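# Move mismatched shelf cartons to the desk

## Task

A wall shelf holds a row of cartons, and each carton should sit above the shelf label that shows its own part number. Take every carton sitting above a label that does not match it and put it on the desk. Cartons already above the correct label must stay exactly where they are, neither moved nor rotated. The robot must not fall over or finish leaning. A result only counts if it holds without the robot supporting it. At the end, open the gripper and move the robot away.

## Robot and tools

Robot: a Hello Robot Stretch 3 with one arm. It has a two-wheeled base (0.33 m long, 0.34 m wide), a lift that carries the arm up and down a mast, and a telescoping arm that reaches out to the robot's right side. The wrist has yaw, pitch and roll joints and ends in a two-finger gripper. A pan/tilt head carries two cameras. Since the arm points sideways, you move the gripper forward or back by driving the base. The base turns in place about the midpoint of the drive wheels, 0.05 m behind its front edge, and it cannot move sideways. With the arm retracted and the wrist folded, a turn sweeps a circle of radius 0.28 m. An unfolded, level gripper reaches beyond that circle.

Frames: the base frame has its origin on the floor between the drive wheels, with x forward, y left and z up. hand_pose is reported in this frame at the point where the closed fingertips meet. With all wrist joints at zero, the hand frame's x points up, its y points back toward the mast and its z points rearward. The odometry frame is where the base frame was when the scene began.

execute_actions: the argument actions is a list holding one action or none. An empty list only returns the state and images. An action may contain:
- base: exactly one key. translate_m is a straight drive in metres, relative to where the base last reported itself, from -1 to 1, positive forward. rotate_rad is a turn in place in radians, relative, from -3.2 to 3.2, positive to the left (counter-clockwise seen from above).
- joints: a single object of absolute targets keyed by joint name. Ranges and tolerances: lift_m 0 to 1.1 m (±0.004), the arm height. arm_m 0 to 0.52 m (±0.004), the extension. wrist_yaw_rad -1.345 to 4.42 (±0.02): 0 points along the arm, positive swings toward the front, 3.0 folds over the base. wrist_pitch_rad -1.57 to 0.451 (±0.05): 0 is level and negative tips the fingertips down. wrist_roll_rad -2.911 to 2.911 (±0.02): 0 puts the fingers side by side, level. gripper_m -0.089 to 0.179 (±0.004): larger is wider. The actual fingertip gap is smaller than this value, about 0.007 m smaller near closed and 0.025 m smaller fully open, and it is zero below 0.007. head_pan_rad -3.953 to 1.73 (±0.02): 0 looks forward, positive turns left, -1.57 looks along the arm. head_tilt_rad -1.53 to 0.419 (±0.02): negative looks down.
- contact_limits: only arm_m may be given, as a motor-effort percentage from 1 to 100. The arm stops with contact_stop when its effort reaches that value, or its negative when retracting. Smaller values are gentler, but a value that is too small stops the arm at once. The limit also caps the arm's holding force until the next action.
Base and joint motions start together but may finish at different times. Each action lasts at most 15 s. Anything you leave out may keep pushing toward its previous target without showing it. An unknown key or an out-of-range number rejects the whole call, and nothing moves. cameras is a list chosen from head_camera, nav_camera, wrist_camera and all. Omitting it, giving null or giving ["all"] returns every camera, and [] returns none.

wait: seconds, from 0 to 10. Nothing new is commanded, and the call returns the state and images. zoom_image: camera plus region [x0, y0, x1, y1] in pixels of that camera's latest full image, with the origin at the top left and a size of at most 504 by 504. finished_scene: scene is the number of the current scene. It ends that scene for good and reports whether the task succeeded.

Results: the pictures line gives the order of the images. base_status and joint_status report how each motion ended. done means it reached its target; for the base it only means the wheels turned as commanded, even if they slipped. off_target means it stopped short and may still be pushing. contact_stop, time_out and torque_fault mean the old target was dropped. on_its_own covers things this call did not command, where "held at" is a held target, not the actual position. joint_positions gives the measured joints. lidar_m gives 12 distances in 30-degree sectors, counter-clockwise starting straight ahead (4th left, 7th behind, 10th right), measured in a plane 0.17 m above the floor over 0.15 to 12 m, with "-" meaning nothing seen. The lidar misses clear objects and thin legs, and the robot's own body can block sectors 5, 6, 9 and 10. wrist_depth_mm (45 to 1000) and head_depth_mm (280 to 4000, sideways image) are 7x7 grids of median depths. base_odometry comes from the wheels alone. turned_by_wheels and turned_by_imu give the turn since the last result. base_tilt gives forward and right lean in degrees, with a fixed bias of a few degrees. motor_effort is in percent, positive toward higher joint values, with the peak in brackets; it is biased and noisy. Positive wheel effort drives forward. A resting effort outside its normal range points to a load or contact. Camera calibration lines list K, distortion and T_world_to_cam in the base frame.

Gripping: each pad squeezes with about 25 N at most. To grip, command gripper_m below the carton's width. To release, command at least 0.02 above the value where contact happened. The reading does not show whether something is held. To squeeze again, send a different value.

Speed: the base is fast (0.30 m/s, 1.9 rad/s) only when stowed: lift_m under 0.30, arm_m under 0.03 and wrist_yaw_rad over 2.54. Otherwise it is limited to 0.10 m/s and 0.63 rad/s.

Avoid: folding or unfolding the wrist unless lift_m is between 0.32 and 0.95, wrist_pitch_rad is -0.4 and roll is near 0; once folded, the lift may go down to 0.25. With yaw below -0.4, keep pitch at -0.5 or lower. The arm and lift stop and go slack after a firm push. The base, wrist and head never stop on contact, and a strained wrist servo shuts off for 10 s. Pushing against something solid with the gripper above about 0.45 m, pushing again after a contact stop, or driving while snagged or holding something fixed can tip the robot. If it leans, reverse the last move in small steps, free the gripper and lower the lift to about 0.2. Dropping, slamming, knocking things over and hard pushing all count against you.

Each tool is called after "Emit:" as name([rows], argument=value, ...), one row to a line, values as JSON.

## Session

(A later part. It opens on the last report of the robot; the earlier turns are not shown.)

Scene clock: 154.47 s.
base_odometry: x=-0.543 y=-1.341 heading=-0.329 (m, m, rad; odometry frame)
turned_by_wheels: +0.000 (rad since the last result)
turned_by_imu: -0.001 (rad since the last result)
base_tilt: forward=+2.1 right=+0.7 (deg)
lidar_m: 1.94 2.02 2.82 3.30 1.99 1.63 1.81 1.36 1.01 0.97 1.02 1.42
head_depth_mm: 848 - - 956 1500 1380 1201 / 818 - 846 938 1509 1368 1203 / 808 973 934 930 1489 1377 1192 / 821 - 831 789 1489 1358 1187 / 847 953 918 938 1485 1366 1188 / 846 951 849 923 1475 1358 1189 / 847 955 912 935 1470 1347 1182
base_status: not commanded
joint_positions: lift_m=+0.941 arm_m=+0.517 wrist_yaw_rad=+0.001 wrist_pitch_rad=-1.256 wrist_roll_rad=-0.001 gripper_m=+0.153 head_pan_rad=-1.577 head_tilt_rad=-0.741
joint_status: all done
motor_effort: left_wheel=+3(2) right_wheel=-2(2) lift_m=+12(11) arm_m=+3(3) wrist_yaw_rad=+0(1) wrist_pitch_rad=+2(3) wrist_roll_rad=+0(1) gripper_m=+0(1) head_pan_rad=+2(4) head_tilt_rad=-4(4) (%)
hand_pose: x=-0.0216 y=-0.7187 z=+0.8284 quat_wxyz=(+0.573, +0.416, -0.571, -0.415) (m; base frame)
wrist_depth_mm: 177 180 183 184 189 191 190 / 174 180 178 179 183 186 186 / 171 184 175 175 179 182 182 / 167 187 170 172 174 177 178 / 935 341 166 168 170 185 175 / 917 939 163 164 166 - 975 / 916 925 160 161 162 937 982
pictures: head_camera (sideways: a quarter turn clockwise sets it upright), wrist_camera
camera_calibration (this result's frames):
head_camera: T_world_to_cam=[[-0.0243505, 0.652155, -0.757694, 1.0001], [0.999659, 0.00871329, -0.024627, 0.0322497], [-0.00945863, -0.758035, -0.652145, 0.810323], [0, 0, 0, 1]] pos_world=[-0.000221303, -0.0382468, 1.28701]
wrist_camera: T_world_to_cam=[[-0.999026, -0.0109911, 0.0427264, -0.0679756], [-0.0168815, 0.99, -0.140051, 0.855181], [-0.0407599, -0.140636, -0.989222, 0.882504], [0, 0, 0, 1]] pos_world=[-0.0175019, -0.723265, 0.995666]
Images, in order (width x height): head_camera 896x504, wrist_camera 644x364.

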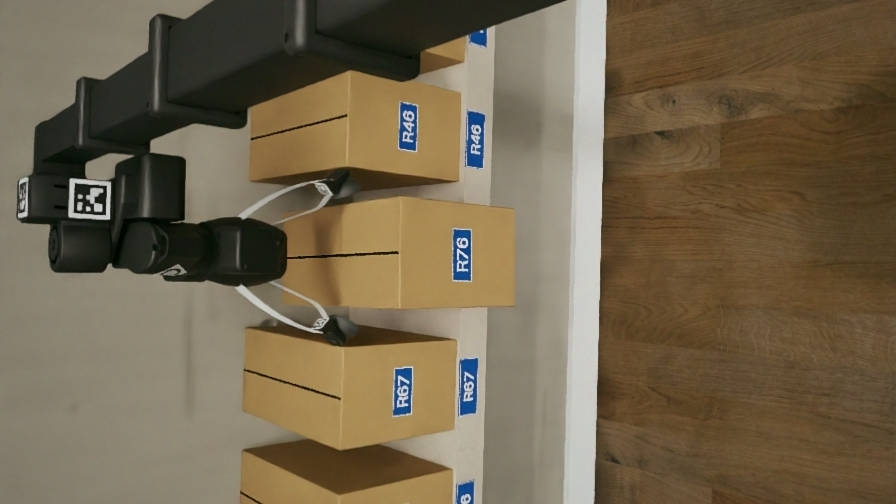

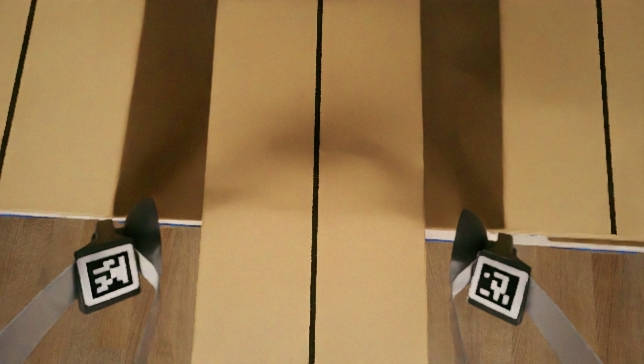

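Emit:
execute_actions([
  {"joints":{"lift_m":0.89}},
], cameras=["head_camera","wrist_camera"])

Emit:
execute_actions([
  {"joints":{"gripper_m":0.06}},
], cameras=[])

Emit:
execute_actions([
  {"joints":{"lift_m":0.92}},
], cameras=["head_camera","wrist_camera"])

Scene clock: 159.10 s.
base_odometry: x=-0.543 y=-1.341 heading=-0.329 (m, m, rad; odometry frame)
turned_by_wheels: +0.000 (rad since the last result)
turned_by_imu: -0.001 (rad since the last result)
base_tilt: forward=+1.9 right=+0.8 (deg)
lidar_m: 1.93 2.02 2.81 3.30 2.00 1.63 1.81 1.35 1.01 0.98 1.02 1.42
head_depth_mm: 846 944 948 - - 1351 1211 / 842 - - 929 1494 1374 1195 / 830 - 930 934 1491 1379 1200 / 842 - 800 787 1487 1362 1193 / 847 953 914 925 1491 1357 1190 / 850 954 848 920 1475 1351 1185 / 849 949 919 941 1479 1348 1178
base_status: not commanded
joint_positions: lift_m=+0.891 arm_m=+0.517 wrist_yaw_rad=+0.001 wrist_pitch_rad=-1.249 wrist_roll_rad=-0.001 gripper_m=+0.153 head_pan_rad=-1.577 head_tilt_rad=-0.741
joint_status: all done
motor_effort: left_wheel=+0(2) right_wheel=+2(2) lift_m=+6(13) arm_m=+3(3) wrist_yaw_rad=-1(1) wrist_pitch_rad=-1(2) wrist_roll_rad=+1(1) gripper_m=-16(15) head_pan_rad=+3(2) head_tilt_rad=-4(4) (%)
hand_pose: x=-0.0216 y=-0.7206 z=+0.7791 quat_wxyz=(+0.574, +0.414, -0.573, -0.413) (m; base frame)
wrist_depth_mm: 131 168 131 133 135 184 138 / 130 169 128 129 131 179 135 / 135 171 124 127 128 177 132 / 136 164 122 123 125 173 129 / 898 119 120 121 122 172 129 / 876 116 116 118 119 - 926 / 853 490 114 115 116 904 898
pictures: head_camera (sideways: a quarter turn clockwise sets it upright), wrist_camera
camera_calibration (this result's frames):
head_camera: T_world_to_cam=[[-0.0243506, 0.652155, -0.757694, 1.0001], [0.999659, 0.00871353, -0.024627, 0.0322497], [-0.00945845, -0.758035, -0.652145, 0.810323], [0, 0, 0, 1]] pos_world=[-0.000221294, -0.0382468, 1.28701]
wrist_camera: T_world_to_cam=[[-0.999027, -0.0106816, 0.0427998, -0.0657237], [-0.0168801, 0.988963, -0.147197, 0.854897], [-0.0407552, -0.147776, -0.988181, 0.827564], [0, 0, 0, 1]] pos_world=[-0.0175014, -0.723869, 0.946434]
Images, in order (width x height): head_camera 896x504, wrist_camera 644x364.

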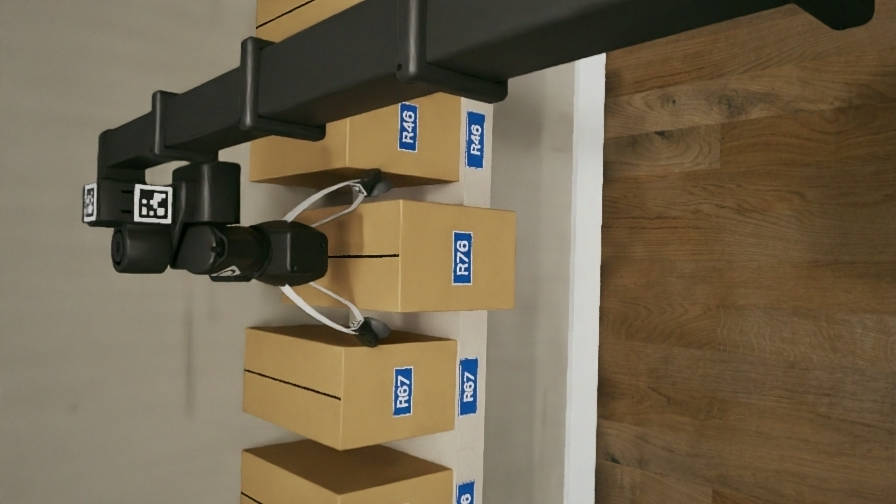

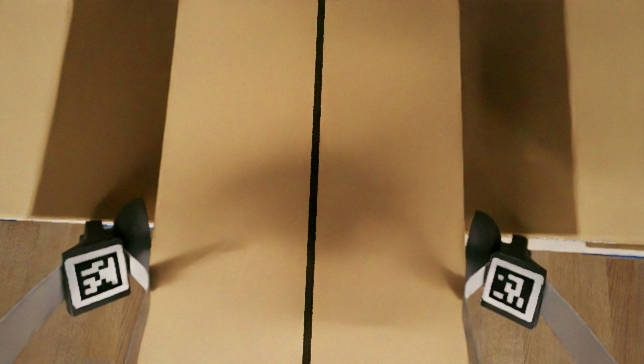

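Scene clock: 160.50 s.
base_odometry: x=-0.543 y=-1.341 heading=-0.329 (m, m, rad; odometry frame)
turned_by_wheels: +0.000 (rad since the last result)
turned_by_imu: +0.000 (rad since the last result)
base_tilt: forward=+1.9 right=+0.8 (deg)
lidar_m: 1.94 2.02 2.82 3.30 1.99 1.63 1.81 1.36 1.01 0.98 1.02 1.42
head_depth_mm: 844 951 948 - - 1352 1205 / 844 - - 928 1501 1378 1196 / 834 - 936 936 1490 1373 1196 / 838 - 805 789 1485 1374 1192 / 846 956 917 926 1477 1359 1187 / 848 958 850 924 1478 1359 1188 / 852 956 921 943 1463 1347 1181
base_status: not commanded
joint_positions: lift_m=+0.891 arm_m=+0.517 wrist_yaw_rad=+0.001 wrist_pitch_rad=-1.246 wrist_roll_rad=-0.001 gripper_m=+0.121 head_pan_rad=-1.577 head_tilt_rad=-0.741
joint_status: gripper_m off_target (ended at +0.121, target +0.060)
motor_effort: left_wheel=+0(0) right_wheel=+2(1) lift_m=+5(6) arm_m=+3(4) wrist_yaw_rad=-1(1) wrist_pitch_rad=-3(3) wrist_roll_rad=+1(0) gripper_m=-100(100) head_pan_rad=+3(4) head_tilt_rad=-4(4) (%)
hand_pose: x=-0.0216 y=-0.7212 z=+0.7792 quat_wxyz=(+0.575, +0.413, -0.573, -0.413) (m; base frame)
wrist_depth_mm: 132 176 133 135 137 183 140 / 131 168 130 131 133 180 136 / 135 171 127 128 129 177 133 / 136 162 123 124 126 173 130 / 902 120 121 122 122 172 129 / 883 117 118 119 120 - 938 / 854 867 115 116 117 905 915
pictures: none
No camera images: the call's "cameras" was empty. Leave "cameras" out to get every camera's image.

Scene clock: 161.60 s.
base_odometry: x=-0.543 y=-1.341 heading=-0.329 (m, m, rad; odometry frame)
turned_by_wheels: +0.000 (rad since the last result)
turned_by_imu: +0.000 (rad since the last result)
base_tilt: forward=+2.0 right=+0.8 (deg)
lidar_m: 1.94 2.02 2.82 3.30 1.99 1.63 1.80 1.36 1.01 0.98 1.02 1.42
head_depth_mm: 848 934 - - 1498 1371 1210 / 832 - 847 925 1496 1383 1208 / 817 988 944 936 1483 1371 1194 / 831 - 787 769 1484 1363 1193 / 845 952 900 923 1478 1357 1182 / 847 953 851 923 1473 1354 1185 / 847 951 918 941 1473 1341 1184
base_status: not commanded
joint_positions: lift_m=+0.919 arm_m=+0.517 wrist_yaw_rad=+0.001 wrist_pitch_rad=-1.253 wrist_roll_rad=-0.001 gripper_m=+0.103 head_pan_rad=-1.577 head_tilt_rad=-0.741
joint_status: all done
on_its_own: gripper_m moved -0.017 toward your old target +0.060
motor_effort: left_wheel=+3(4) right_wheel=-2(3) lift_m=+46(48) arm_m=+3(3) wrist_yaw_rad=-1(0) wrist_pitch_rad=+2(4) wrist_roll_rad=+0(0) gripper_m=-100(100) head_pan_rad=+3(5) head_tilt_rad=-4(4) (%)
hand_pose: x=-0.0216 y=-0.7195 z=+0.8070 quat_wxyz=(+0.573, +0.415, -0.572, -0.415) (m; base frame)
wrist_depth_mm: 156 178 155 156 160 184 166 / 152 180 146 147 150 180 162 / 148 183 138 140 143 176 159 / 146 174 132 133 136 174 155 / 916 126 126 127 129 172 153 / 910 120 121 122 123 - 958 / 876 889 115 117 117 916 946
pictures: head_camera (sideways: a quarter turn clockwise sets it upright), wrist_camera
camera_calibration (this result's frames):
head_camera: T_world_to_cam=[[-0.0243505, 0.652155, -0.757694, 1.0001], [0.999659, 0.00871329, -0.024627, 0.0322497], [-0.00945863, -0.758035, -0.652145, 0.810323], [0, 0, 0, 1]] pos_world=[-0.000221303, -0.0382468, 1.28701]
wrist_camera: T_world_to_cam=[[-0.999026, -0.010868, 0.042756, -0.0670052], [-0.0168847, 0.989581, -0.142987, 0.855013], [-0.0407566, -0.143569, -0.988801, 0.858804], [0, 0, 0, 1]] pos_world=[-0.0175014, -0.723534, 0.974306]
Images, in order (width x height): head_camera 896x504, wrist_camera 644x364.

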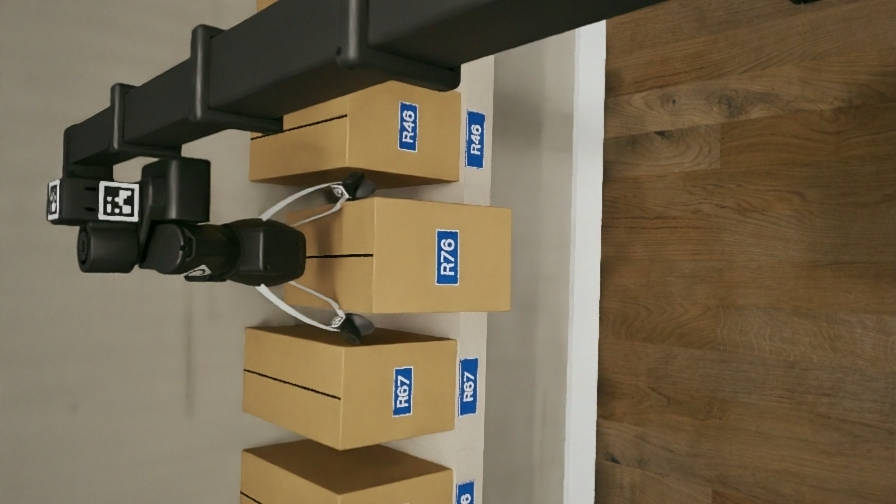

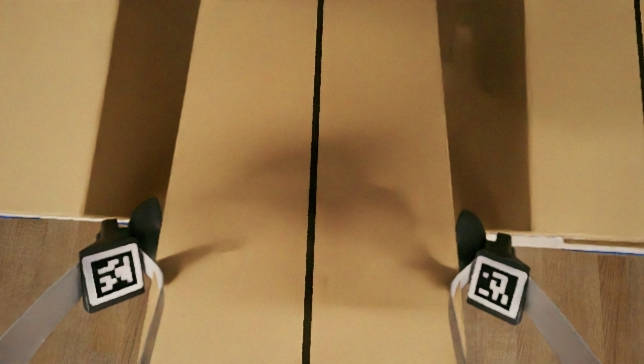

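Emit:
execute_actions([
  {"joints":{"lift_m":0.893}},
], cameras=[])

Emit:
execute_actions([
  {"joints":{"gripper_m":0.153}},
], cameras=[])

Emit:
execute_actions([
  {"joints":{"lift_m":0.95}},
], cameras=[])

Emit:
execute_actions([
  {"joints":{"wrist_pitch_rad":-1.07,"lift_m":0.93}},
], cameras=["head_camera","wrist_camera"])

Scene clock: 168.13 s.
base_odometry: x=-0.543 y=-1.341 heading=-0.329 (m, m, rad; odometry frame)
turned_by_wheels: +0.000 (rad since the last result)
turned_by_imu: -0.001 (rad since the last result)
base_tilt: forward=+2.0 right=+0.7 (deg)
lidar_m: 1.94 2.02 2.81 3.32 1.99 1.63 1.81 1.36 1.01 0.98 1.02 1.42
head_depth_mm: 846 950 950 - - 1352 1205 / 848 - 850 927 1492 1380 1198 / 829 1003 951 936 1493 1371 1204 / 833 - 806 787 1497 1371 1198 / 847 953 914 925 1480 1365 1186 / 847 955 851 922 1477 1359 1186 / 850 954 918 942 1467 1352 1183
base_status: not commanded
joint_positions: lift_m=+0.894 arm_m=+0.517 wrist_yaw_rad=+0.001 wrist_pitch_rad=-1.253 wrist_roll_rad=-0.001 gripper_m=+0.096 head_pan_rad=-1.577 head_tilt_rad=-0.741
joint_status: lift_m contact_stop (moved -0.025 of -0.026)
on_its_own: gripper_m is held at +0.095, not at your +0.060, by its stall guard, which is still easing; lift_m is slack since a contact_stop, until your next command for it
motor_effort: left_wheel=+4(5) right_wheel=-4(4) lift_m=+29(42) arm_m=+4(3) wrist_yaw_rad=-1(1) wrist_pitch_rad=+0(1) wrist_roll_rad=+1(1) gripper_m=-80(84) head_pan_rad=+3(4) head_tilt_rad=-5(4) (%)
hand_pose: x=-0.0216 y=-0.7196 z=+0.7821 quat_wxyz=(+0.573, +0.415, -0.572, -0.414) (m; base frame)
wrist_depth_mm: 133 176 136 137 139 185 142 / 131 168 132 133 135 181 139 / 131 171 128 130 131 178 136 / 136 162 126 127 128 175 132 / 896 122 123 124 126 173 130 / 876 120 120 122 123 - 944 / 871 868 117 118 120 905 925
pictures: none
No camera images: the call's "cameras" was empty. Leave "cameras" out to get every camera's image.

not run: a stop came earlier in this reply.

not run: a stop came earlier in this reply.

not run: a stop came earlier in this reply.

Emit:
execute_actions([
  {"joints":{"gripper_m":0.153,"lift_m":0.897}},
], cameras=[])

Emit:
execute_actions([
  {"joints":{"lift_m":0.95}},
], cameras=[])

Emit:
execute_actions([
  {"joints":{"wrist_pitch_rad":-1.07,"lift_m":0.93}},
], cameras=["head_camera","wrist_camera"])

Scene clock: 172.50 s.
base_odometry: x=-0.543 y=-1.341 heading=-0.329 (m, m, rad; odometry frame)
turned_by_wheels: +0.000 (rad since the last result)
turned_by_imu: -0.001 (rad since the last result)
base_tilt: forward=+1.8 right=+0.9 (deg)
lidar_m: 1.94 2.02 2.82 3.32 1.99 1.64 1.81 1.35 1.01 0.98 1.02 1.42
head_depth_mm: 842 950 - - - 1364 1202 / 844 - 849 925 1500 1371 1195 / 832 1008 942 935 1485 1373 1193 / 833 - 802 786 1476 1363 1188 / 849 952 906 919 1486 1372 1193 / 846 953 848 925 1472 1357 1182 / 844 954 916 943 1479 1349 1181
base_status: not commanded
joint_positions: lift_m=+0.896 arm_m=+0.517 wrist_yaw_rad=+0.001 wrist_pitch_rad=-1.253 wrist_roll_rad=-0.001 gripper_m=+0.152 head_pan_rad=-1.577 head_tilt_rad=-0.741
joint_status: all done
motor_effort: left_wheel=+4(4) right_wheel=-4(4) lift_m=+44(42) arm_m=+3(3) wrist_yaw_rad=-1(1) wrist_pitch_rad=+1(1) wrist_roll_rad=+1(0) gripper_m=+93(100) head_pan_rad=+4(3) head_tilt_rad=-4(4) (%)
hand_pose: x=-0.0216 y=-0.7196 z=+0.7841 quat_wxyz=(+0.573, +0.415, -0.572, -0.414) (m; base frame)
wrist_depth_mm: 132 176 135 137 138 185 142 / 131 168 132 133 135 180 139 / 131 171 129 130 132 178 135 / 134 163 126 127 129 174 132 / 911 123 123 124 125 173 130 / 887 120 120 121 123 - 948 / 883 871 117 119 120 910 917
pictures: none
No camera images: the call's "cameras" was empty. Leave "cameras" out to get every camera's image.

Scene clock: 173.80 s.
base_odometry: x=-0.543 y=-1.341 heading=-0.329 (m, m, rad; odometry frame)
turned_by_wheels: +0.000 (rad since the last result)
turned_by_imu: +0.000 (rad since the last result)
base_tilt: forward=+1.9 right=+0.8 (deg)
lidar_m: 1.94 2.02 2.81 3.30 1.99 1.64 1.81 1.35 1.01 0.98 1.02 1.42
head_depth_mm: 847 - - 955 1501 1379 1206 / 815 - 867 938 1504 1371 1199 / - 970 941 934 1487 1365 1195 / 820 - 854 786 1488 1357 1193 / 848 953 916 923 1486 1356 1188 / 852 951 848 922 1479 1354 1185 / 846 951 915 942 1473 1343 1175
base_status: not commanded
joint_positions: lift_m=+0.949 arm_m=+0.517 wrist_yaw_rad=+0.001 wrist_pitch_rad=-1.253 wrist_roll_rad=-0.001 gripper_m=+0.153 head_pan_rad=-1.577 head_tilt_rad=-0.741
joint_status: all done
motor_effort: left_wheel=+3(4) right_wheel=-3(3) lift_m=+45(47) arm_m=+3(3) wrist_yaw_rad=-1(0) wrist_pitch_rad=+1(1) wrist_roll_rad=+1(1) gripper_m=+0(39) head_pan_rad=+3(3) head_tilt_rad=-4(4) (%)
hand_pose: x=-0.0216 y=-0.7196 z=+0.8370 quat_wxyz=(+0.573, +0.415, -0.572, -0.414) (m; base frame)
wrist_depth_mm: 187 190 193 193 198 199 200 / 183 186 189 190 193 195 195 / 179 184 183 184 188 190 191 / 175 187 179 181 185 186 186 / 963 347 175 176 180 183 184 / 941 951 171 173 175 - - / 879 914 167 169 171 958 980
pictures: none
No camera images: the call's "cameras" was empty. Leave "cameras" out to get every camera's image.

Scene clock: 174.73 s.
base_odometry: x=-0.543 y=-1.341 heading=-0.329 (m, m, rad; odometry frame)
turned_by_wheels: +0.000 (rad since the last result)
turned_by_imu: +0.000 (rad since the last result)
base_tilt: forward=+1.9 right=+0.9 (deg)
lidar_m: 1.93 2.03 2.82 3.31 1.99 1.63 1.81 1.36 1.01 0.98 1.01 1.42
head_depth_mm: 847 918 - - 1505 1384 1206 / 834 - 847 934 1504 1372 1195 / 825 988 950 934 1499 1377 1199 / 821 - 832 785 1492 1369 1194 / 849 956 904 924 1473 1362 1190 / 848 953 847 923 1474 1355 1184 / 848 948 921 941 1476 1352 1184
base_status: not commanded
joint_positions: lift_m=+0.931 arm_m=+0.517 wrist_yaw_rad=+0.001 wrist_pitch_rad=-1.080 wrist_roll_rad=-0.001 gripper_m=+0.153 head_pan_rad=-1.577 head_tilt_rad=-0.741
joint_status: all done
motor_effort: left_wheel=+3(3) right_wheel=-2(3) lift_m=+12(44) arm_m=+3(4) wrist_yaw_rad=+0(1) wrist_pitch_rad=+5(4) wrist_roll_rad=+0(0) gripper_m=-1(0) head_pan_rad=+4(3) head_tilt_rad=-3(4) (%)
hand_pose: x=-0.0215 y=-0.7619 z=+0.8321 quat_wxyz=(+0.607, +0.364, -0.606, -0.363) (m; base frame)
wrist_depth_mm: 206 211 297 307 291 224 225 / 195 199 248 202 285 212 211 / 185 190 192 192 248 198 200 / 176 184 181 181 187 189 187 / 167 223 170 172 177 179 180 / - 247 162 164 167 - 170 / 870 891 155 156 160 885 907
pictures: head_camera (sideways: a quarter turn clockwise sets it upright), wrist_camera
camera_calibration (this result's frames):
head_camera: T_world_to_cam=[[-0.0243505, 0.652161, -0.75769, 1.00009], [0.999659, 0.00871358, -0.0246269, 0.0322496], [-0.00945852, -0.758031, -0.65215, 0.81033], [0, 0, 0, 1]] pos_world=[-0.000221298, -0.0382467, 1.28701]
wrist_camera: T_world_to_cam=[[-0.999032, -0.00348824, 0.0438463, -0.0637771], [-0.0169839, 0.950131, -0.311387, 1.01063], [-0.0405736, -0.311831, -0.949271, 0.7165], [0, 0, 0, 1]] pos_world=[-0.0174799, -0.737031, 0.997648]
Images, in order (width x height): head_camera 896x504, wrist_camera 644x364.

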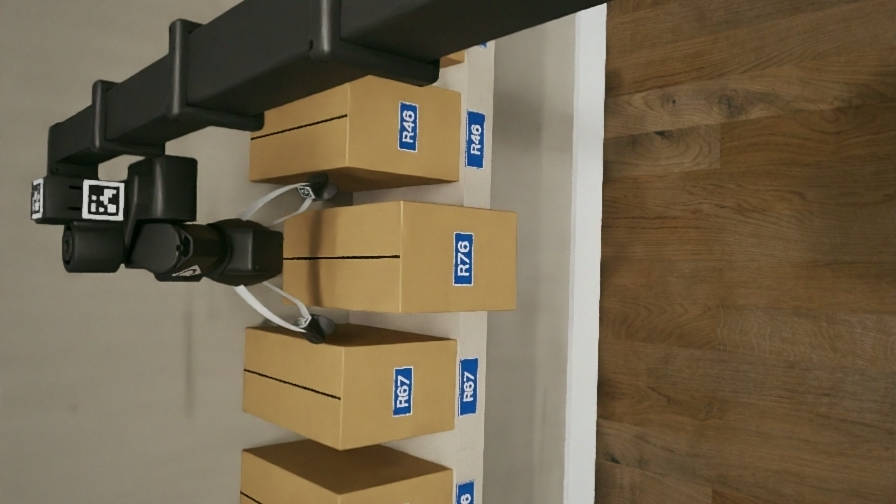

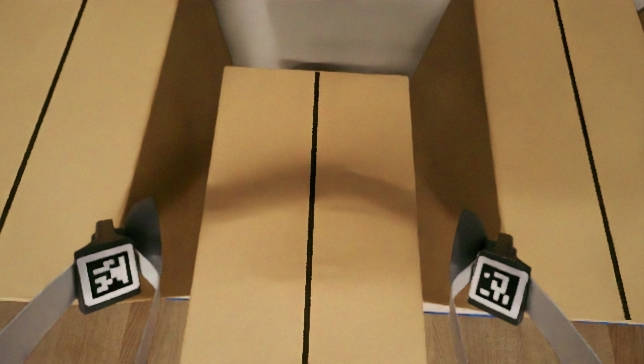

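Emit:
execute_actions([
  {"joints":{"lift_m":0.89}},
], cameras=["wrist_camera"])

Emit:
execute_actions([
  {"joints":{"gripper_m":0.06}},
], cameras=[])

Emit:
execute_actions([
  {"joints":{"lift_m":0.92}},
], cameras=["head_camera","wrist_camera"])

Scene clock: 179.83 s.
base_odometry: x=-0.543 y=-1.341 heading=-0.329 (m, m, rad; odometry frame)
turned_by_wheels: +0.000 (rad since the last result)
turned_by_imu: -0.001 (rad since the last result)
base_tilt: forward=+1.9 right=+0.9 (deg)
lidar_m: 1.94 2.02 2.81 3.30 1.99 1.63 1.81 1.36 1.00 0.98 1.02 1.42
head_depth_mm: 846 949 942 - - 1357 1204 / 846 - - 930 1504 1374 1196 / 835 - 954 930 1482 1377 1186 / 842 - 828 786 1486 1357 1201 / 844 959 909 920 1478 1358 1187 / 850 949 849 926 1470 1354 1182 / 845 950 917 939 1477 1343 1175
base_status: not commanded
joint_positions: lift_m=+0.891 arm_m=+0.517 wrist_yaw_rad=+0.001 wrist_pitch_rad=-1.079 wrist_roll_rad=-0.001 gripper_m=+0.153 head_pan_rad=-1.577 head_tilt_rad=-0.741
joint_status: all done
motor_effort: left_wheel=+3(3) right_wheel=-3(3) lift_m=+12(12) arm_m=+3(3) wrist_yaw_rad=-1(1) wrist_pitch_rad=+4(4) wrist_roll_rad=+0(1) gripper_m=+0(0) head_pan_rad=+4(3) head_tilt_rad=-5(3) (%)
hand_pose: x=-0.0215 y=-0.7621 z=+0.7922 quat_wxyz=(+0.607, +0.364, -0.606, -0.363) (m; base frame)
wrist_depth_mm: 159 174 164 166 279 185 174 / 150 177 155 156 160 183 163 / 142 180 145 147 149 180 153 / 136 172 137 140 142 176 145 / 131 133 130 132 134 162 137 / - 126 125 126 128 - 131 / 820 854 119 120 121 888 875
pictures: wrist_camera
camera_calibration (this result's frames):
wrist_camera: T_world_to_cam=[[-0.999032, -0.00345683, 0.0438482, -0.0620045], [-0.0169834, 0.94991, -0.312061, 0.998727], [-0.0405731, -0.312504, -0.94905, 0.67786], [0, 0, 0, 1]] pos_world=[-0.0174798, -0.737082, 0.957705]
Images, in order (width x height): wrist_camera 644x364.

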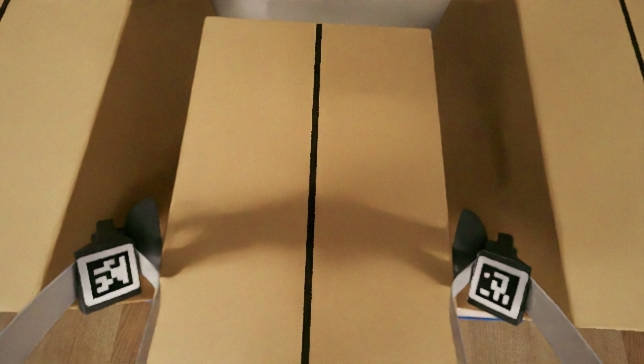

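Scene clock: 181.23 s.
base_odometry: x=-0.543 y=-1.341 heading=-0.329 (m, m, rad; odometry frame)
turned_by_wheels: +0.000 (rad since the last result)
turned_by_imu: +0.000 (rad since the last result)
base_tilt: forward=+2.1 right=+0.8 (deg)
lidar_m: 1.93 2.03 2.82 3.29 1.99 1.63 1.81 1.35 1.01 0.98 1.02 1.42
head_depth_mm: 847 949 944 - - 1353 1198 / 849 - - 933 1489 1373 1201 / 834 - 951 934 1509 1380 1197 / 842 - 826 786 1489 1361 1193 / 849 954 907 925 1486 1365 1193 / 852 956 848 923 1482 1361 1192 / 846 957 917 939 1480 1352 1184
base_status: not commanded
joint_positions: lift_m=+0.891 arm_m=+0.517 wrist_yaw_rad=+0.001 wrist_pitch_rad=-1.070 wrist_roll_rad=-0.001 gripper_m=+0.111 head_pan_rad=-1.577 head_tilt_rad=-0.741
joint_status: gripper_m off_target (ended at +0.111, target +0.060)
motor_effort: left_wheel=+2(3) right_wheel=-1(3) lift_m=+13(13) arm_m=+4(3) wrist_yaw_rad=-1(0) wrist_pitch_rad=-1(4) wrist_roll_rad=+1(0) gripper_m=-100(100) head_pan_rad=+3(4) head_tilt_rad=-4(4) (%)
hand_pose: x=-0.0215 y=-0.7641 z=+0.7931 quat_wxyz=(+0.609, +0.361, -0.607, -0.361) (m; base frame)
wrist_depth_mm: 164 174 244 282 278 186 179 / 154 177 158 159 165 184 166 / 145 180 148 150 154 180 157 / 138 178 140 142 144 177 147 / 135 153 133 135 135 164 140 / 130 127 126 128 130 151 133 / 845 840 121 122 123 847 868
pictures: none
No camera images: the call's "cameras" was empty. Leave "cameras" out to get every camera's image.

Scene clock: 182.50 s.
base_odometry: x=-0.543 y=-1.341 heading=-0.329 (m, m, rad; odometry frame)
turned_by_wheels: +0.000 (rad since the last result)
turned_by_imu: +0.000 (rad since the last result)
base_tilt: forward=+2.0 right=+0.7 (deg)
lidar_m: 1.94 2.02 2.83 3.30 1.99 1.63 1.81 1.36 1.01 0.97 1.02 1.42
head_depth_mm: 844 934 - - 1503 1378 1204 / 834 - 849 924 1498 1375 1203 / 818 985 934 937 1485 1376 1199 / 831 - 790 795 1490 1369 1199 / 845 951 894 928 1474 1363 1186 / 846 951 846 924 1477 1365 1189 / 847 953 917 944 1481 1356 1178
base_status: not commanded
joint_positions: lift_m=+0.919 arm_m=+0.517 wrist_yaw_rad=+0.001 wrist_pitch_rad=-1.078 wrist_roll_rad=-0.001 gripper_m=+0.089 head_pan_rad=-1.577 head_tilt_rad=-0.741
joint_status: all done
on_its_own: gripper_m moved -0.022 toward your old target +0.060
motor_effort: left_wheel=+3(2) right_wheel=-2(2) lift_m=+46(49) arm_m=+3(3) wrist_yaw_rad=-1(0) wrist_pitch_rad=+4(6) wrist_roll_rad=+1(1) gripper_m=-100(100) head_pan_rad=+3(4) head_tilt_rad=-4(3) (%)
hand_pose: x=-0.0215 y=-0.7623 z=+0.8208 quat_wxyz=(+0.607, +0.363, -0.606, -0.363) (m; base frame)
wrist_depth_mm: 193 198 154 156 260 211 211 / 182 188 149 150 152 197 198 / 172 181 143 144 147 189 186 / 163 172 137 139 141 178 176 / 156 157 133 135 136 169 167 / 150 184 128 130 131 159 158 / 863 884 124 125 127 878 905
pictures: head_camera (sideways: a quarter turn clockwise sets it upright), wrist_camera
camera_calibration (this result's frames):
head_camera: T_world_to_cam=[[-0.0243504, 0.652161, -0.75769, 1.00009], [0.999659, 0.00871346, -0.0246269, 0.0322496], [-0.00945861, -0.758031, -0.65215, 0.81033], [0, 0, 0, 1]] pos_world=[-0.000221302, -0.0382467, 1.28701]
wrist_camera: T_world_to_cam=[[-0.999032, -0.00341276, 0.0438508, -0.063226], [-0.016987, 0.949566, -0.313106, 1.00849], [-0.0405707, -0.313548, -0.948705, 0.703814], [0, 0, 0, 1]] pos_world=[-0.0174795, -0.737161, 0.986247]
Images, in order (width x height): head_camera 896x504, wrist_camera 644x364.

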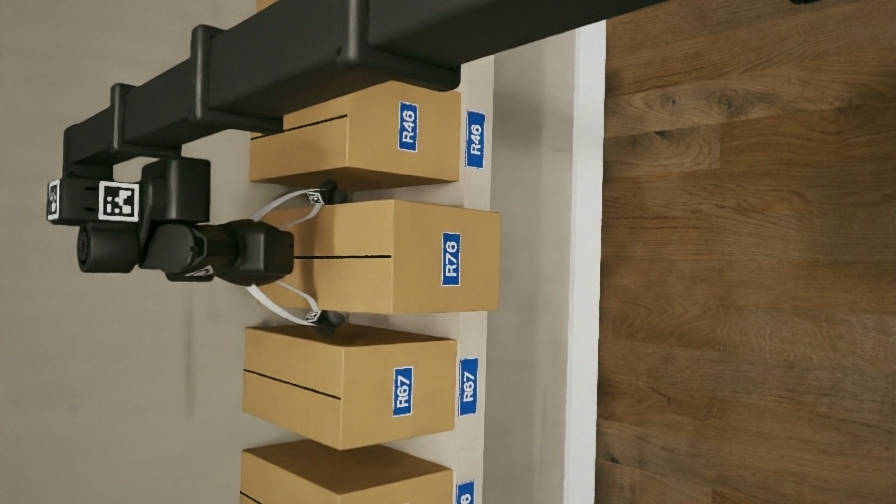

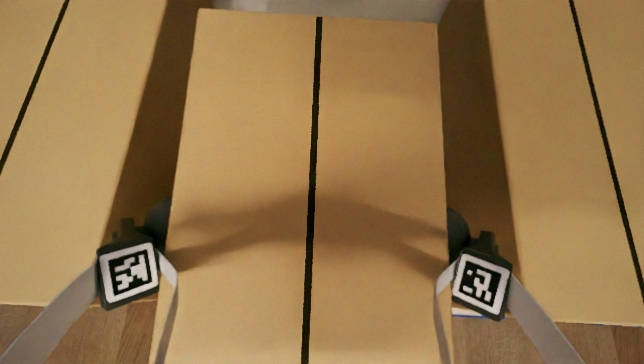

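Emit:
execute_actions([
  {"joints":{"gripper_m":0.088,"lift_m":0.93,"arm_m":0.2}},
], cameras=["head_camera","wrist_camera"])

Scene clock: 188.80 s.
base_odometry: x=-0.543 y=-1.341 heading=-0.329 (m, m, rad; odometry frame)
turned_by_wheels: +0.000 (rad since the last result)
turned_by_imu: -0.001 (rad since the last result)
base_tilt: forward=+1.9 right=+0.8 (deg)
lidar_m: 1.94 2.03 2.82 3.30 1.99 1.63 1.81 1.36 1.00 0.97 1.02 1.42
head_depth_mm: 845 935 - - 1506 1378 1199 / 847 917 - 959 1497 1371 1195 / 847 932 - - 558 1282 1203 / 846 954 - - 534 545 1196 / 849 949 1044 927 555 600 1185 / 850 951 850 924 1481 1346 1186 / 849 957 916 940 1469 1341 1188
base_status: not commanded
joint_positions: lift_m=+0.929 arm_m=+0.200 wrist_yaw_rad=+0.001 wrist_pitch_rad=-1.078 wrist_roll_rad=-0.001 gripper_m=+0.095 head_pan_rad=-1.577 head_tilt_rad=-0.741
joint_status: gripper_m off_target (ended at +0.095, target +0.088); the others done
on_its_own: gripper_m is held at +0.094, not at your +0.088, by its stall guard, which is not easing now
motor_effort: left_wheel=+3(3) right_wheel=-2(1) lift_m=+46(47) arm_m=-3(4) wrist_yaw_rad=-1(1) wrist_pitch_rad=+4(4) wrist_roll_rad=+1(1) gripper_m=-60(100) head_pan_rad=+4(3) head_tilt_rad=-5(4) (%)
hand_pose: x=-0.0215 y=-0.4452 z=+0.8307 quat_wxyz=(+0.607, +0.364, -0.606, -0.363) (m; base frame)
wrist_depth_mm: 408 422 154 156 354 394 366 / 953 945 147 150 152 453 443 / - - 143 144 146 - - / - - 137 139 141 - - / 920 945 133 135 136 - - / 921 129 128 129 131 977 970 / 875 868 124 126 127 908 934
pictures: head_camera (sideways: a quarter turn clockwise sets it upright), wrist_camera
camera_calibration (this result's frames):
head_camera: T_world_to_cam=[[-0.0244056, 0.652159, -0.757689, 1.00009], [0.999658, 0.00879797, -0.0246269, 0.0322496], [-0.00939454, -0.758031, -0.652151, 0.81033], [0, 0, 0, 1]] pos_world=[-0.00021807, -0.0382472, 1.28701]
wrist_camera: T_world_to_cam=[[-0.999032, -0.00343372, 0.0438496, -0.0625886], [-0.0169868, 0.949719, -0.312642, 0.71014], [-0.0405713, -0.313085, -0.948858, 0.813026], [0, 0, 0, 1]] pos_world=[-0.0174795, -0.420102, 0.99621]
Images, in order (width x height): head_camera 896x504, wrist_camera 644x364.

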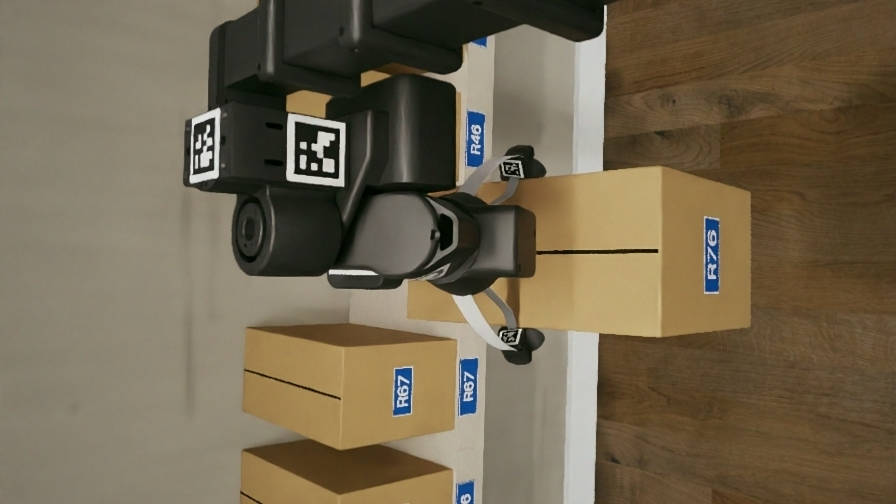

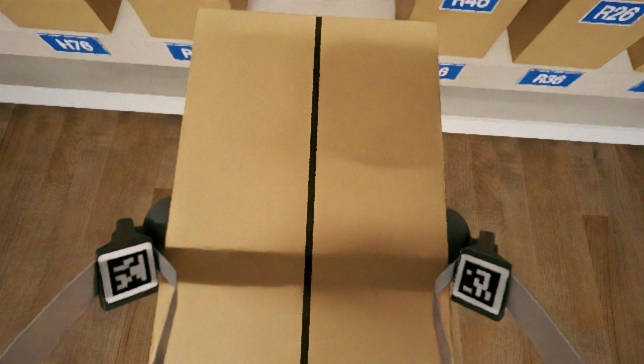

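Emit:
execute_actions([
  {"base":{"rotate_rad":1.571},"joints":{"arm_m":0.15,"lift_m":1.05,"head_pan_rad":0,"head_tilt_rad":-0.6}},
], cameras=[])

Emit:
execute_actions([
  {"base":{"translate_m":1.0}},
], cameras=[])

Emit:
execute_actions([
  {"base":{"translate_m":1.0}},
], cameras=["head_camera","wrist_camera"])

Scene clock: 201.87 s.
base_odometry: x=-0.543 y=-1.341 heading=+1.242 (m, m, rad; odometry frame)
turned_by_wheels: +1.571 (rad since the last result)
turned_by_imu: +1.590 (rad since the last result)
base_tilt: forward=+1.9 right=+0.9 (deg)
lidar_m: 3.31 1.99 1.63 1.81 1.35 1.01 0.98 1.02 1.42 1.94 2.02 2.81
head_depth_mm: 3287 3592 3168 2316 1831 1515 1279 / 3276 3645 3118 2317 1845 1492 1283 / 3244 3588 3094 2303 1828 1495 1271 / 3197 3547 3072 2281 1795 1493 1277 / 3221 3559 3051 2274 1805 1491 1267 / 3282 3598 3054 2249 1792 1481 1263 / 3272 3557 3028 2240 1782 1476 1255
base_status: done
joint_positions: lift_m=+1.049 arm_m=+0.150 wrist_yaw_rad=+0.001 wrist_pitch_rad=-1.078 wrist_roll_rad=-0.001 gripper_m=+0.095 head_pan_rad=-0.007 head_tilt_rad=-0.606
joint_status: all done
on_its_own: gripper_m is held at +0.094, not at your +0.088, by its stall guard, which is not easing now
motor_effort: left_wheel=-3(9) right_wheel=+3(8) lift_m=+46(47) arm_m=-3(3) wrist_yaw_rad=-1(1) wrist_pitch_rad=+4(4) wrist_roll_rad=+1(1) gripper_m=-61(60) head_pan_rad=+3(43) head_tilt_rad=+3(17) (%)
hand_pose: x=-0.0215 y=-0.3952 z=+0.9507 quat_wxyz=(+0.607, +0.364, -0.606, -0.363) (m; base frame)
wrist_depth_mm: - - 154 156 - - - / - - 148 150 153 - - / - - 143 144 146 - - / - - 137 139 141 - - / - - 132 134 136 - - / - 129 128 130 132 - - / 983 984 125 126 127 - -
pictures: none
No camera images: the call's "cameras" was empty. Leave "cameras" out to get every camera's image.

Scene clock: 212.80 s.
base_odometry: x=-0.219 y=-0.395 heading=+1.241 (m, m, rad; odometry frame)
turned_by_wheels: +0.000 (rad since the last result)
turned_by_imu: +0.000 (rad since the last result)
base_tilt: forward=+2.0 right=+0.8 (deg)
lidar_m: 2.33 2.47 1.46 1.42 1.86 2.03 1.97 2.05 2.02 1.96 2.05 2.86
head_depth_mm: 2375 2645 2850 2309 1829 1503 1281 / 2396 2557 2852 2313 1815 1498 1277 / 2397 2368 2848 2295 1814 1501 1275 / 2382 2361 2845 2279 1803 1492 1272 / 2401 2567 2863 2274 1807 1485 1255 / 2395 2521 2818 2245 1783 1492 1259 / 2388 2456 2866 2268 1773 1465 1257
base_status: done
joint_positions: lift_m=+1.049 arm_m=+0.150 wrist_yaw_rad=+0.001 wrist_pitch_rad=-1.078 wrist_roll_rad=-0.001 gripper_m=+0.095 head_pan_rad=-0.007 head_tilt_rad=-0.606
joint_status: not commanded
on_its_own: gripper_m is held at +0.094, not at your +0.088, by its stall guard, which is not easing now
motor_effort: left_wheel=-3(5) right_wheel=+3(9) lift_m=+45(46) arm_m=-3(3) wrist_yaw_rad=+0(1) wrist_pitch_rad=+4(4) wrist_roll_rad=+1(1) gripper_m=-61(61) head_pan_rad=+3(4) head_tilt_rad=+3(3) (%)
hand_pose: x=-0.0215 y=-0.3952 z=+0.9507 quat_wxyz=(+0.607, +0.364, -0.606, -0.363) (m; base frame)
wrist_depth_mm: - - 155 156 - - - / - - 148 149 153 - - / - - 142 144 146 - - / - - 138 139 141 - - / - - 133 135 136 - - / - 129 128 130 131 - - / 963 962 124 125 127 - -
pictures: none
No camera images: the call's "cameras" was empty. Leave "cameras" out to get every camera's image.

Scene clock: 223.77 s.
base_odometry: x=+0.104 y=+0.552 heading=+1.241 (m, m, rad; odometry frame)
turned_by_wheels: +0.000 (rad since the last result)
turned_by_imu: +0.000 (rad since the last result)
base_tilt: forward=+2.1 right=+0.8 (deg)
lidar_m: 1.36 1.61 1.81 1.76 1.68 2.57 2.96 2.75 2.05 1.97 2.06 1.37
head_depth_mm: 1526 1676 1496 2114 1816 1512 1276 / 1529 1688 1401 1630 1777 1512 1282 / 1528 1688 1387 2087 1811 1494 1276 / 1528 1689 1379 2045 1810 1496 1270 / 1536 1675 1359 2047 1805 1492 1269 / 1533 1697 1349 2057 1774 1484 1253 / 1525 1679 1344 2069 1787 1476 1250
base_status: done
joint_positions: lift_m=+1.049 arm_m=+0.150 wrist_yaw_rad=+0.001 wrist_pitch_rad=-1.078 wrist_roll_rad=-0.001 gripper_m=+0.095 head_pan_rad=-0.007 head_tilt_rad=-0.606
joint_status: not commanded
on_its_own: gripper_m is held at +0.094, not at your +0.088, by its stall guard, which is not easing now
motor_effort: left_wheel=-3(5) right_wheel=+3(8) lift_m=+46(46) arm_m=-3(3) wrist_yaw_rad=-1(1) wrist_pitch_rad=+4(4) wrist_roll_rad=+0(1) gripper_m=-61(60) head_pan_rad=+3(4) head_tilt_rad=+3(2) (%)
hand_pose: x=-0.0215 y=-0.3952 z=+0.9507 quat_wxyz=(+0.607, +0.364, -0.606, -0.363) (m; base frame)
wrist_depth_mm: - - 155 156 - - - / - - 148 150 152 - - / - - 142 144 146 - - / - - 137 139 141 - - / - - 132 134 135 - - / - 129 128 130 131 - - / 989 951 124 126 127 - -
pictures: head_camera (sideways: a quarter turn clockwise sets it upright), wrist_camera
camera_calibration (this result's frames):
head_camera: T_world_to_cam=[[-0.544325, -0.0244888, -0.838517, 1.10863], [-0.00430356, 0.999642, -0.0264008, 0.0406876], [0.838863, -0.010762, -0.544236, 0.664767], [0, 0, 0, 1]] pos_world=[0.0459825, -0.00636978, 1.29247]
wrist_camera: T_world_to_cam=[[-0.999032, -0.0034467, 0.043856, -0.0676897], [-0.0170002, 0.949725, -0.312622, 0.700147], [-0.0405737, -0.313065, -0.948865, 0.942551], [0, 0, 0, 1]] pos_world=[-0.0174788, -0.3701, 1.1162]
Images, in order (width x height): head_camera 896x504, wrist_camera 644x364.

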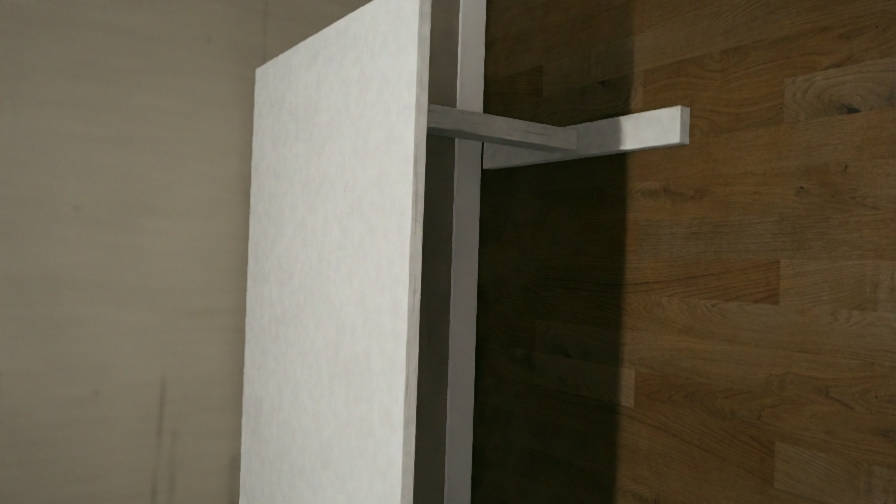

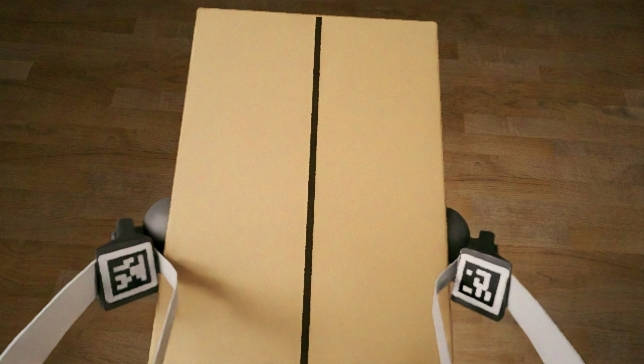

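Emit:
execute_actions([
  {"base":{"translate_m":0.45}},
], cameras=[])

Emit:
execute_actions([
  {"base":{"rotate_rad":1.571},"joints":{"head_pan_rad":-1.57,"head_tilt_rad":-0.7}},
], cameras=[])

Emit:
execute_actions([
  {"joints":{"arm_m":0.5}},
], cameras=["head_camera","wrist_camera","nav_camera"])

Scene clock: 253.07 s.
base_odometry: x=+0.250 y=+0.978 heading=+1.241 (m, m, rad; odometry frame)
turned_by_wheels: +0.000 (rad since the last result)
turned_by_imu: -0.001 (rad since the last result)
base_tilt: forward=+1.9 right=+0.8 (deg)
lidar_m: 1.33 1.26 1.80 1.53 1.44 2.12 3.37 2.77 2.06 1.98 1.84 0.93
head_depth_mm: 1138 1249 1349 1031 811 1464 1282 / 1139 1246 1329 1026 810 1370 1255 / 1132 1251 1334 1018 806 1467 1272 / 1138 1249 1328 1013 801 1496 1272 / 1139 1254 1326 1005 797 1485 1265 / 1135 1260 1323 1001 794 1480 1260 / 1137 1256 1331 992 790 1470 1258
base_status: done
joint_positions: lift_m=+1.049 arm_m=+0.150 wrist_yaw_rad=+0.001 wrist_pitch_rad=-1.078 wrist_roll_rad=-0.001 gripper_m=+0.095 head_pan_rad=-0.007 head_tilt_rad=-0.606
joint_status: not commanded
on_its_own: gripper_m is held at +0.094, not at your +0.088, by its stall guard, which is not easing now
motor_effort: left_wheel=-3(5) right_wheel=+3(8) lift_m=+46(46) arm_m=-4(3) wrist_yaw_rad=-1(0) wrist_pitch_rad=+4(4) wrist_roll_rad=+0(0) gripper_m=-60(62) head_pan_rad=+4(3) head_tilt_rad=+3(3) (%)
hand_pose: x=-0.0215 y=-0.3952 z=+0.9507 quat_wxyz=(+0.607, +0.364, -0.606, -0.363) (m; base frame)
wrist_depth_mm: - - 154 156 - - - / - - 148 150 152 - - / - - 142 144 146 - - / - - 137 139 141 - - / - - 132 134 136 - - / - 129 128 130 131 - - / 969 988 124 126 127 - -
pictures: none
No camera images: the call's "cameras" was empty. Leave "cameras" out to get every camera's image.

Scene clock: 256.50 s.
base_odometry: x=+0.250 y=+0.978 heading=+2.812 (m, m, rad; odometry frame)
turned_by_wheels: +1.571 (rad since the last result)
turned_by_imu: +1.591 (rad since the last result)
base_tilt: forward=+2.0 right=+0.8 (deg)
lidar_m: 1.51 1.43 2.13 3.39 2.75 2.06 1.98 1.84 0.93 1.33 1.26 1.80
head_depth_mm: - - 1086 911 810 1434 1233 / - - 1083 921 782 1382 1207 / - - - 459 408 399 1195 / 1147 1274 - 446 406 400 1193 / 1163 1299 1144 489 413 416 1190 / 1163 1291 1139 888 1528 1394 1208 / 1163 1302 1133 881 1535 1388 1201
base_status: done
joint_positions: lift_m=+1.049 arm_m=+0.150 wrist_yaw_rad=+0.001 wrist_pitch_rad=-1.078 wrist_roll_rad=-0.001 gripper_m=+0.095 head_pan_rad=-1.563 head_tilt_rad=-0.691
joint_status: all done
on_its_own: gripper_m is held at +0.094, not at your +0.088, by its stall guard, which is not easing now
motor_effort: left_wheel=-3(10) right_wheel=+3(9) lift_m=+47(46) arm_m=-3(3) wrist_yaw_rad=-1(0) wrist_pitch_rad=+4(4) wrist_roll_rad=+1(1) gripper_m=-61(61) head_pan_rad=-4(47) head_tilt_rad=-5(10) (%)
hand_pose: x=-0.0215 y=-0.3952 z=+0.9507 quat_wxyz=(+0.607, +0.364, -0.606, -0.363) (m; base frame)
wrist_depth_mm: 474 480 154 156 497 509 526 / 444 451 147 150 153 478 487 / 433 435 142 144 146 445 452 / - - 138 139 141 - 461 / - - 132 135 136 - - / - 129 129 130 130 - - / - 965 124 126 127 - -
pictures: none
No camera images: the call's "cameras" was empty. Leave "cameras" out to get every camera's image.

Scene clock: 260.30 s.
base_odometry: x=+0.250 y=+0.978 heading=+2.812 (m, m, rad; odometry frame)
turned_by_wheels: +0.000 (rad since the last result)
turned_by_imu: -0.001 (rad since the last result)
base_tilt: forward=+2.0 right=+0.8 (deg)
lidar_m: 1.52 1.43 2.13 3.38 2.75 2.06 1.99 1.84 0.93 1.33 1.26 1.80
head_depth_mm: 1184 1280 1174 913 808 1413 1232 / 1164 1289 1168 906 802 1380 1214 / 1192 1261 1035 846 803 1407 1219 / 1145 772 669 745 794 1410 1217 / 1162 1270 1058 868 1539 1401 1211 / 1165 1296 1136 887 1542 1399 1209 / 1160 1302 1121 882 1518 1390 1210
base_status: not commanded
joint_positions: lift_m=+1.049 arm_m=+0.500 wrist_yaw_rad=+0.001 wrist_pitch_rad=-1.078 wrist_roll_rad=-0.001 gripper_m=+0.095 head_pan_rad=-1.563 head_tilt_rad=-0.691
joint_status: all done
on_its_own: gripper_m is held at +0.094, not at your +0.088, by its stall guard, which is not easing now
motor_effort: left_wheel=-3(2) right_wheel=+3(3) lift_m=+46(46) arm_m=+3(4) wrist_yaw_rad=+0(0) wrist_pitch_rad=+4(4) wrist_roll_rad=+1(1) gripper_m=-61(62) head_pan_rad=-4(5) head_tilt_rad=-4(4) (%)
hand_pose: x=-0.0215 y=-0.7445 z=+0.9507 quat_wxyz=(+0.607, +0.364, -0.606, -0.363) (m; base frame)
wrist_depth_mm: 472 483 154 156 491 510 516 / 445 453 148 150 153 477 488 / 420 426 142 144 147 452 458 / 402 405 137 139 141 428 431 / 382 384 133 134 136 403 410 / 367 129 128 130 131 392 392 / 351 347 124 125 127 365 376
pictures: head_camera (sideways: a quarter turn clockwise sets it upright), nav_camera (sideways: a quarter turn counterclockwise sets it upright), wrist_camera
camera_calibration (this result's frames):
head_camera: T_world_to_cam=[[-0.0330319, 0.613539, -0.788973, 1.04092], [0.999454, 0.0212356, -0.0253304, 0.0331683], [0.00121309, -0.789379, -0.613906, 0.760515], [0, 0, 0, 1]] pos_world=[0.000310894, -0.0390167, 1.28898]
nav_camera: T_world_to_cam=[[0.0388451, -0.607395, 0.79345, -0.991468], [-0.998867, -0.00175815, 0.0475558, -0.00385099], [-0.0274902, -0.794398, -0.606775, 0.75172], [0, 0, 0, 1]] pos_world=[0.0553319, -0.00505396, 1.24299]
wrist_camera: T_world_to_cam=[[-0.999032, -0.00345965, 0.0438626, -0.0689095], [-0.0170139, 0.94973, -0.312607, 1.03191], [-0.0405761, -0.31305, -0.948869, 0.8332], [0, 0, 0, 1]] pos_world=[-0.017478, -0.719439, 1.1162]
Images, in order (width x height): head_camera 896x504, nav_camera 672x504, wrist_camera 644x364.

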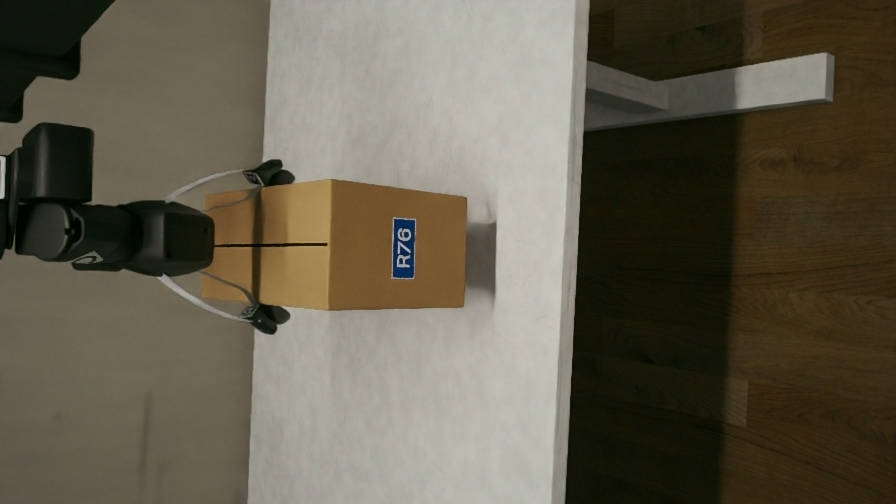

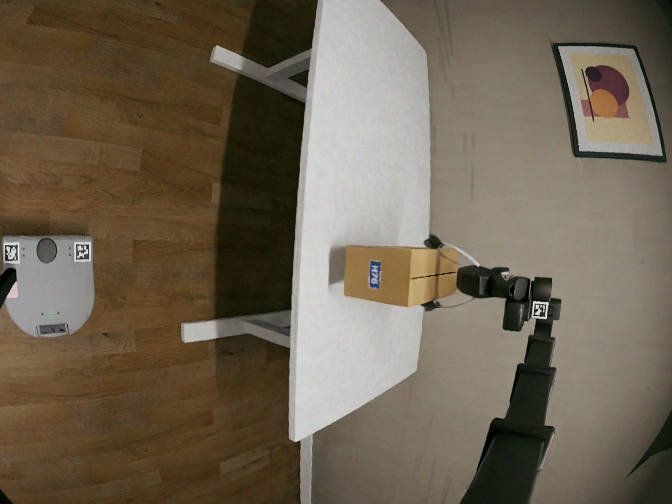

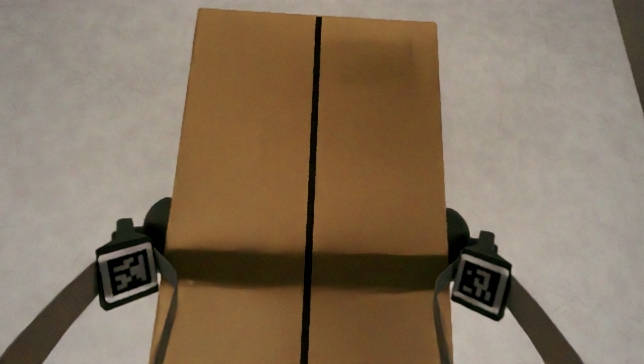

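Emit:
execute_actions([
  {"joints":{"lift_m":0.975}},
], cameras=["head_camera"])

Scene clock: 264.70 s.
base_odometry: x=+0.250 y=+0.978 heading=+2.812 (m, m, rad; odometry frame)
turned_by_wheels: +0.000 (rad since the last result)
turned_by_imu: -0.001 (rad since the last result)
base_tilt: forward=+1.9 right=+0.8 (deg)
lidar_m: 1.51 1.43 2.13 3.37 2.76 2.06 1.99 1.84 0.93 1.33 1.26 1.79
head_depth_mm: 1147 - 1131 885 809 1422 1229 / 1120 1302 1165 911 802 1386 1216 / - 1333 1115 849 799 1410 1213 / 1146 - 748 732 795 1408 1215 / 1163 1291 1102 865 1529 1405 1218 / 1164 1299 1138 888 1529 1399 1209 / 1169 1295 1133 884 1525 1384 1205
base_status: not commanded
joint_positions: lift_m=+0.976 arm_m=+0.500 wrist_yaw_rad=+0.001 wrist_pitch_rad=-1.078 wrist_roll_rad=-0.001 gripper_m=+0.095 head_pan_rad=-1.563 head_tilt_rad=-0.691
joint_status: all done
on_its_own: gripper_m is held at +0.094, not at your +0.088, by its stall guard, which is not easing now
motor_effort: left_wheel=-2(3) right_wheel=+3(3) lift_m=+12(43) arm_m=+3(4) wrist_yaw_rad=+0(1) wrist_pitch_rad=+3(4) wrist_roll_rad=+1(0) gripper_m=-61(61) head_pan_rad=-4(4) head_tilt_rad=-3(4) (%)
hand_pose: x=-0.0215 y=-0.7447 z=+0.8774 quat_wxyz=(+0.607, +0.363, -0.606, -0.363) (m; base frame)
wrist_depth_mm: 392 394 159 161 411 413 423 / 366 368 152 153 157 388 394 / 344 350 145 147 148 370 370 / 329 331 139 141 142 350 352 / 308 315 133 135 136 333 333 / 300 293 128 130 131 317 318 / 283 282 123 125 126 298 302
pictures: head_camera (sideways: a quarter turn clockwise sets it upright)
camera_calibration (this result's frames):
head_camera: T_world_to_cam=[[-0.033032, 0.61354, -0.788973, 1.04092], [0.999454, 0.0212357, -0.0253304, 0.0331683], [0.00121319, -0.789378, -0.613906, 0.760515], [0, 0, 0, 1]] pos_world=[0.000310898, -0.0390167, 1.28898]
Images, in order (width x height): head_camera 896x504.

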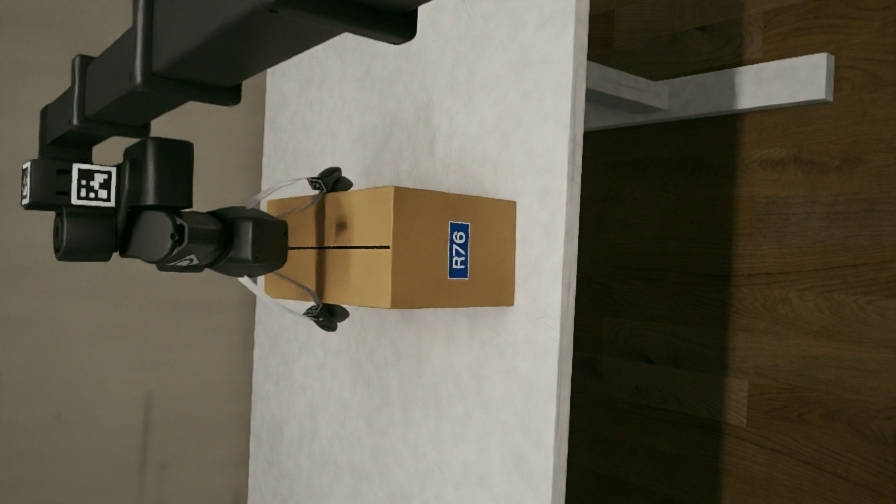

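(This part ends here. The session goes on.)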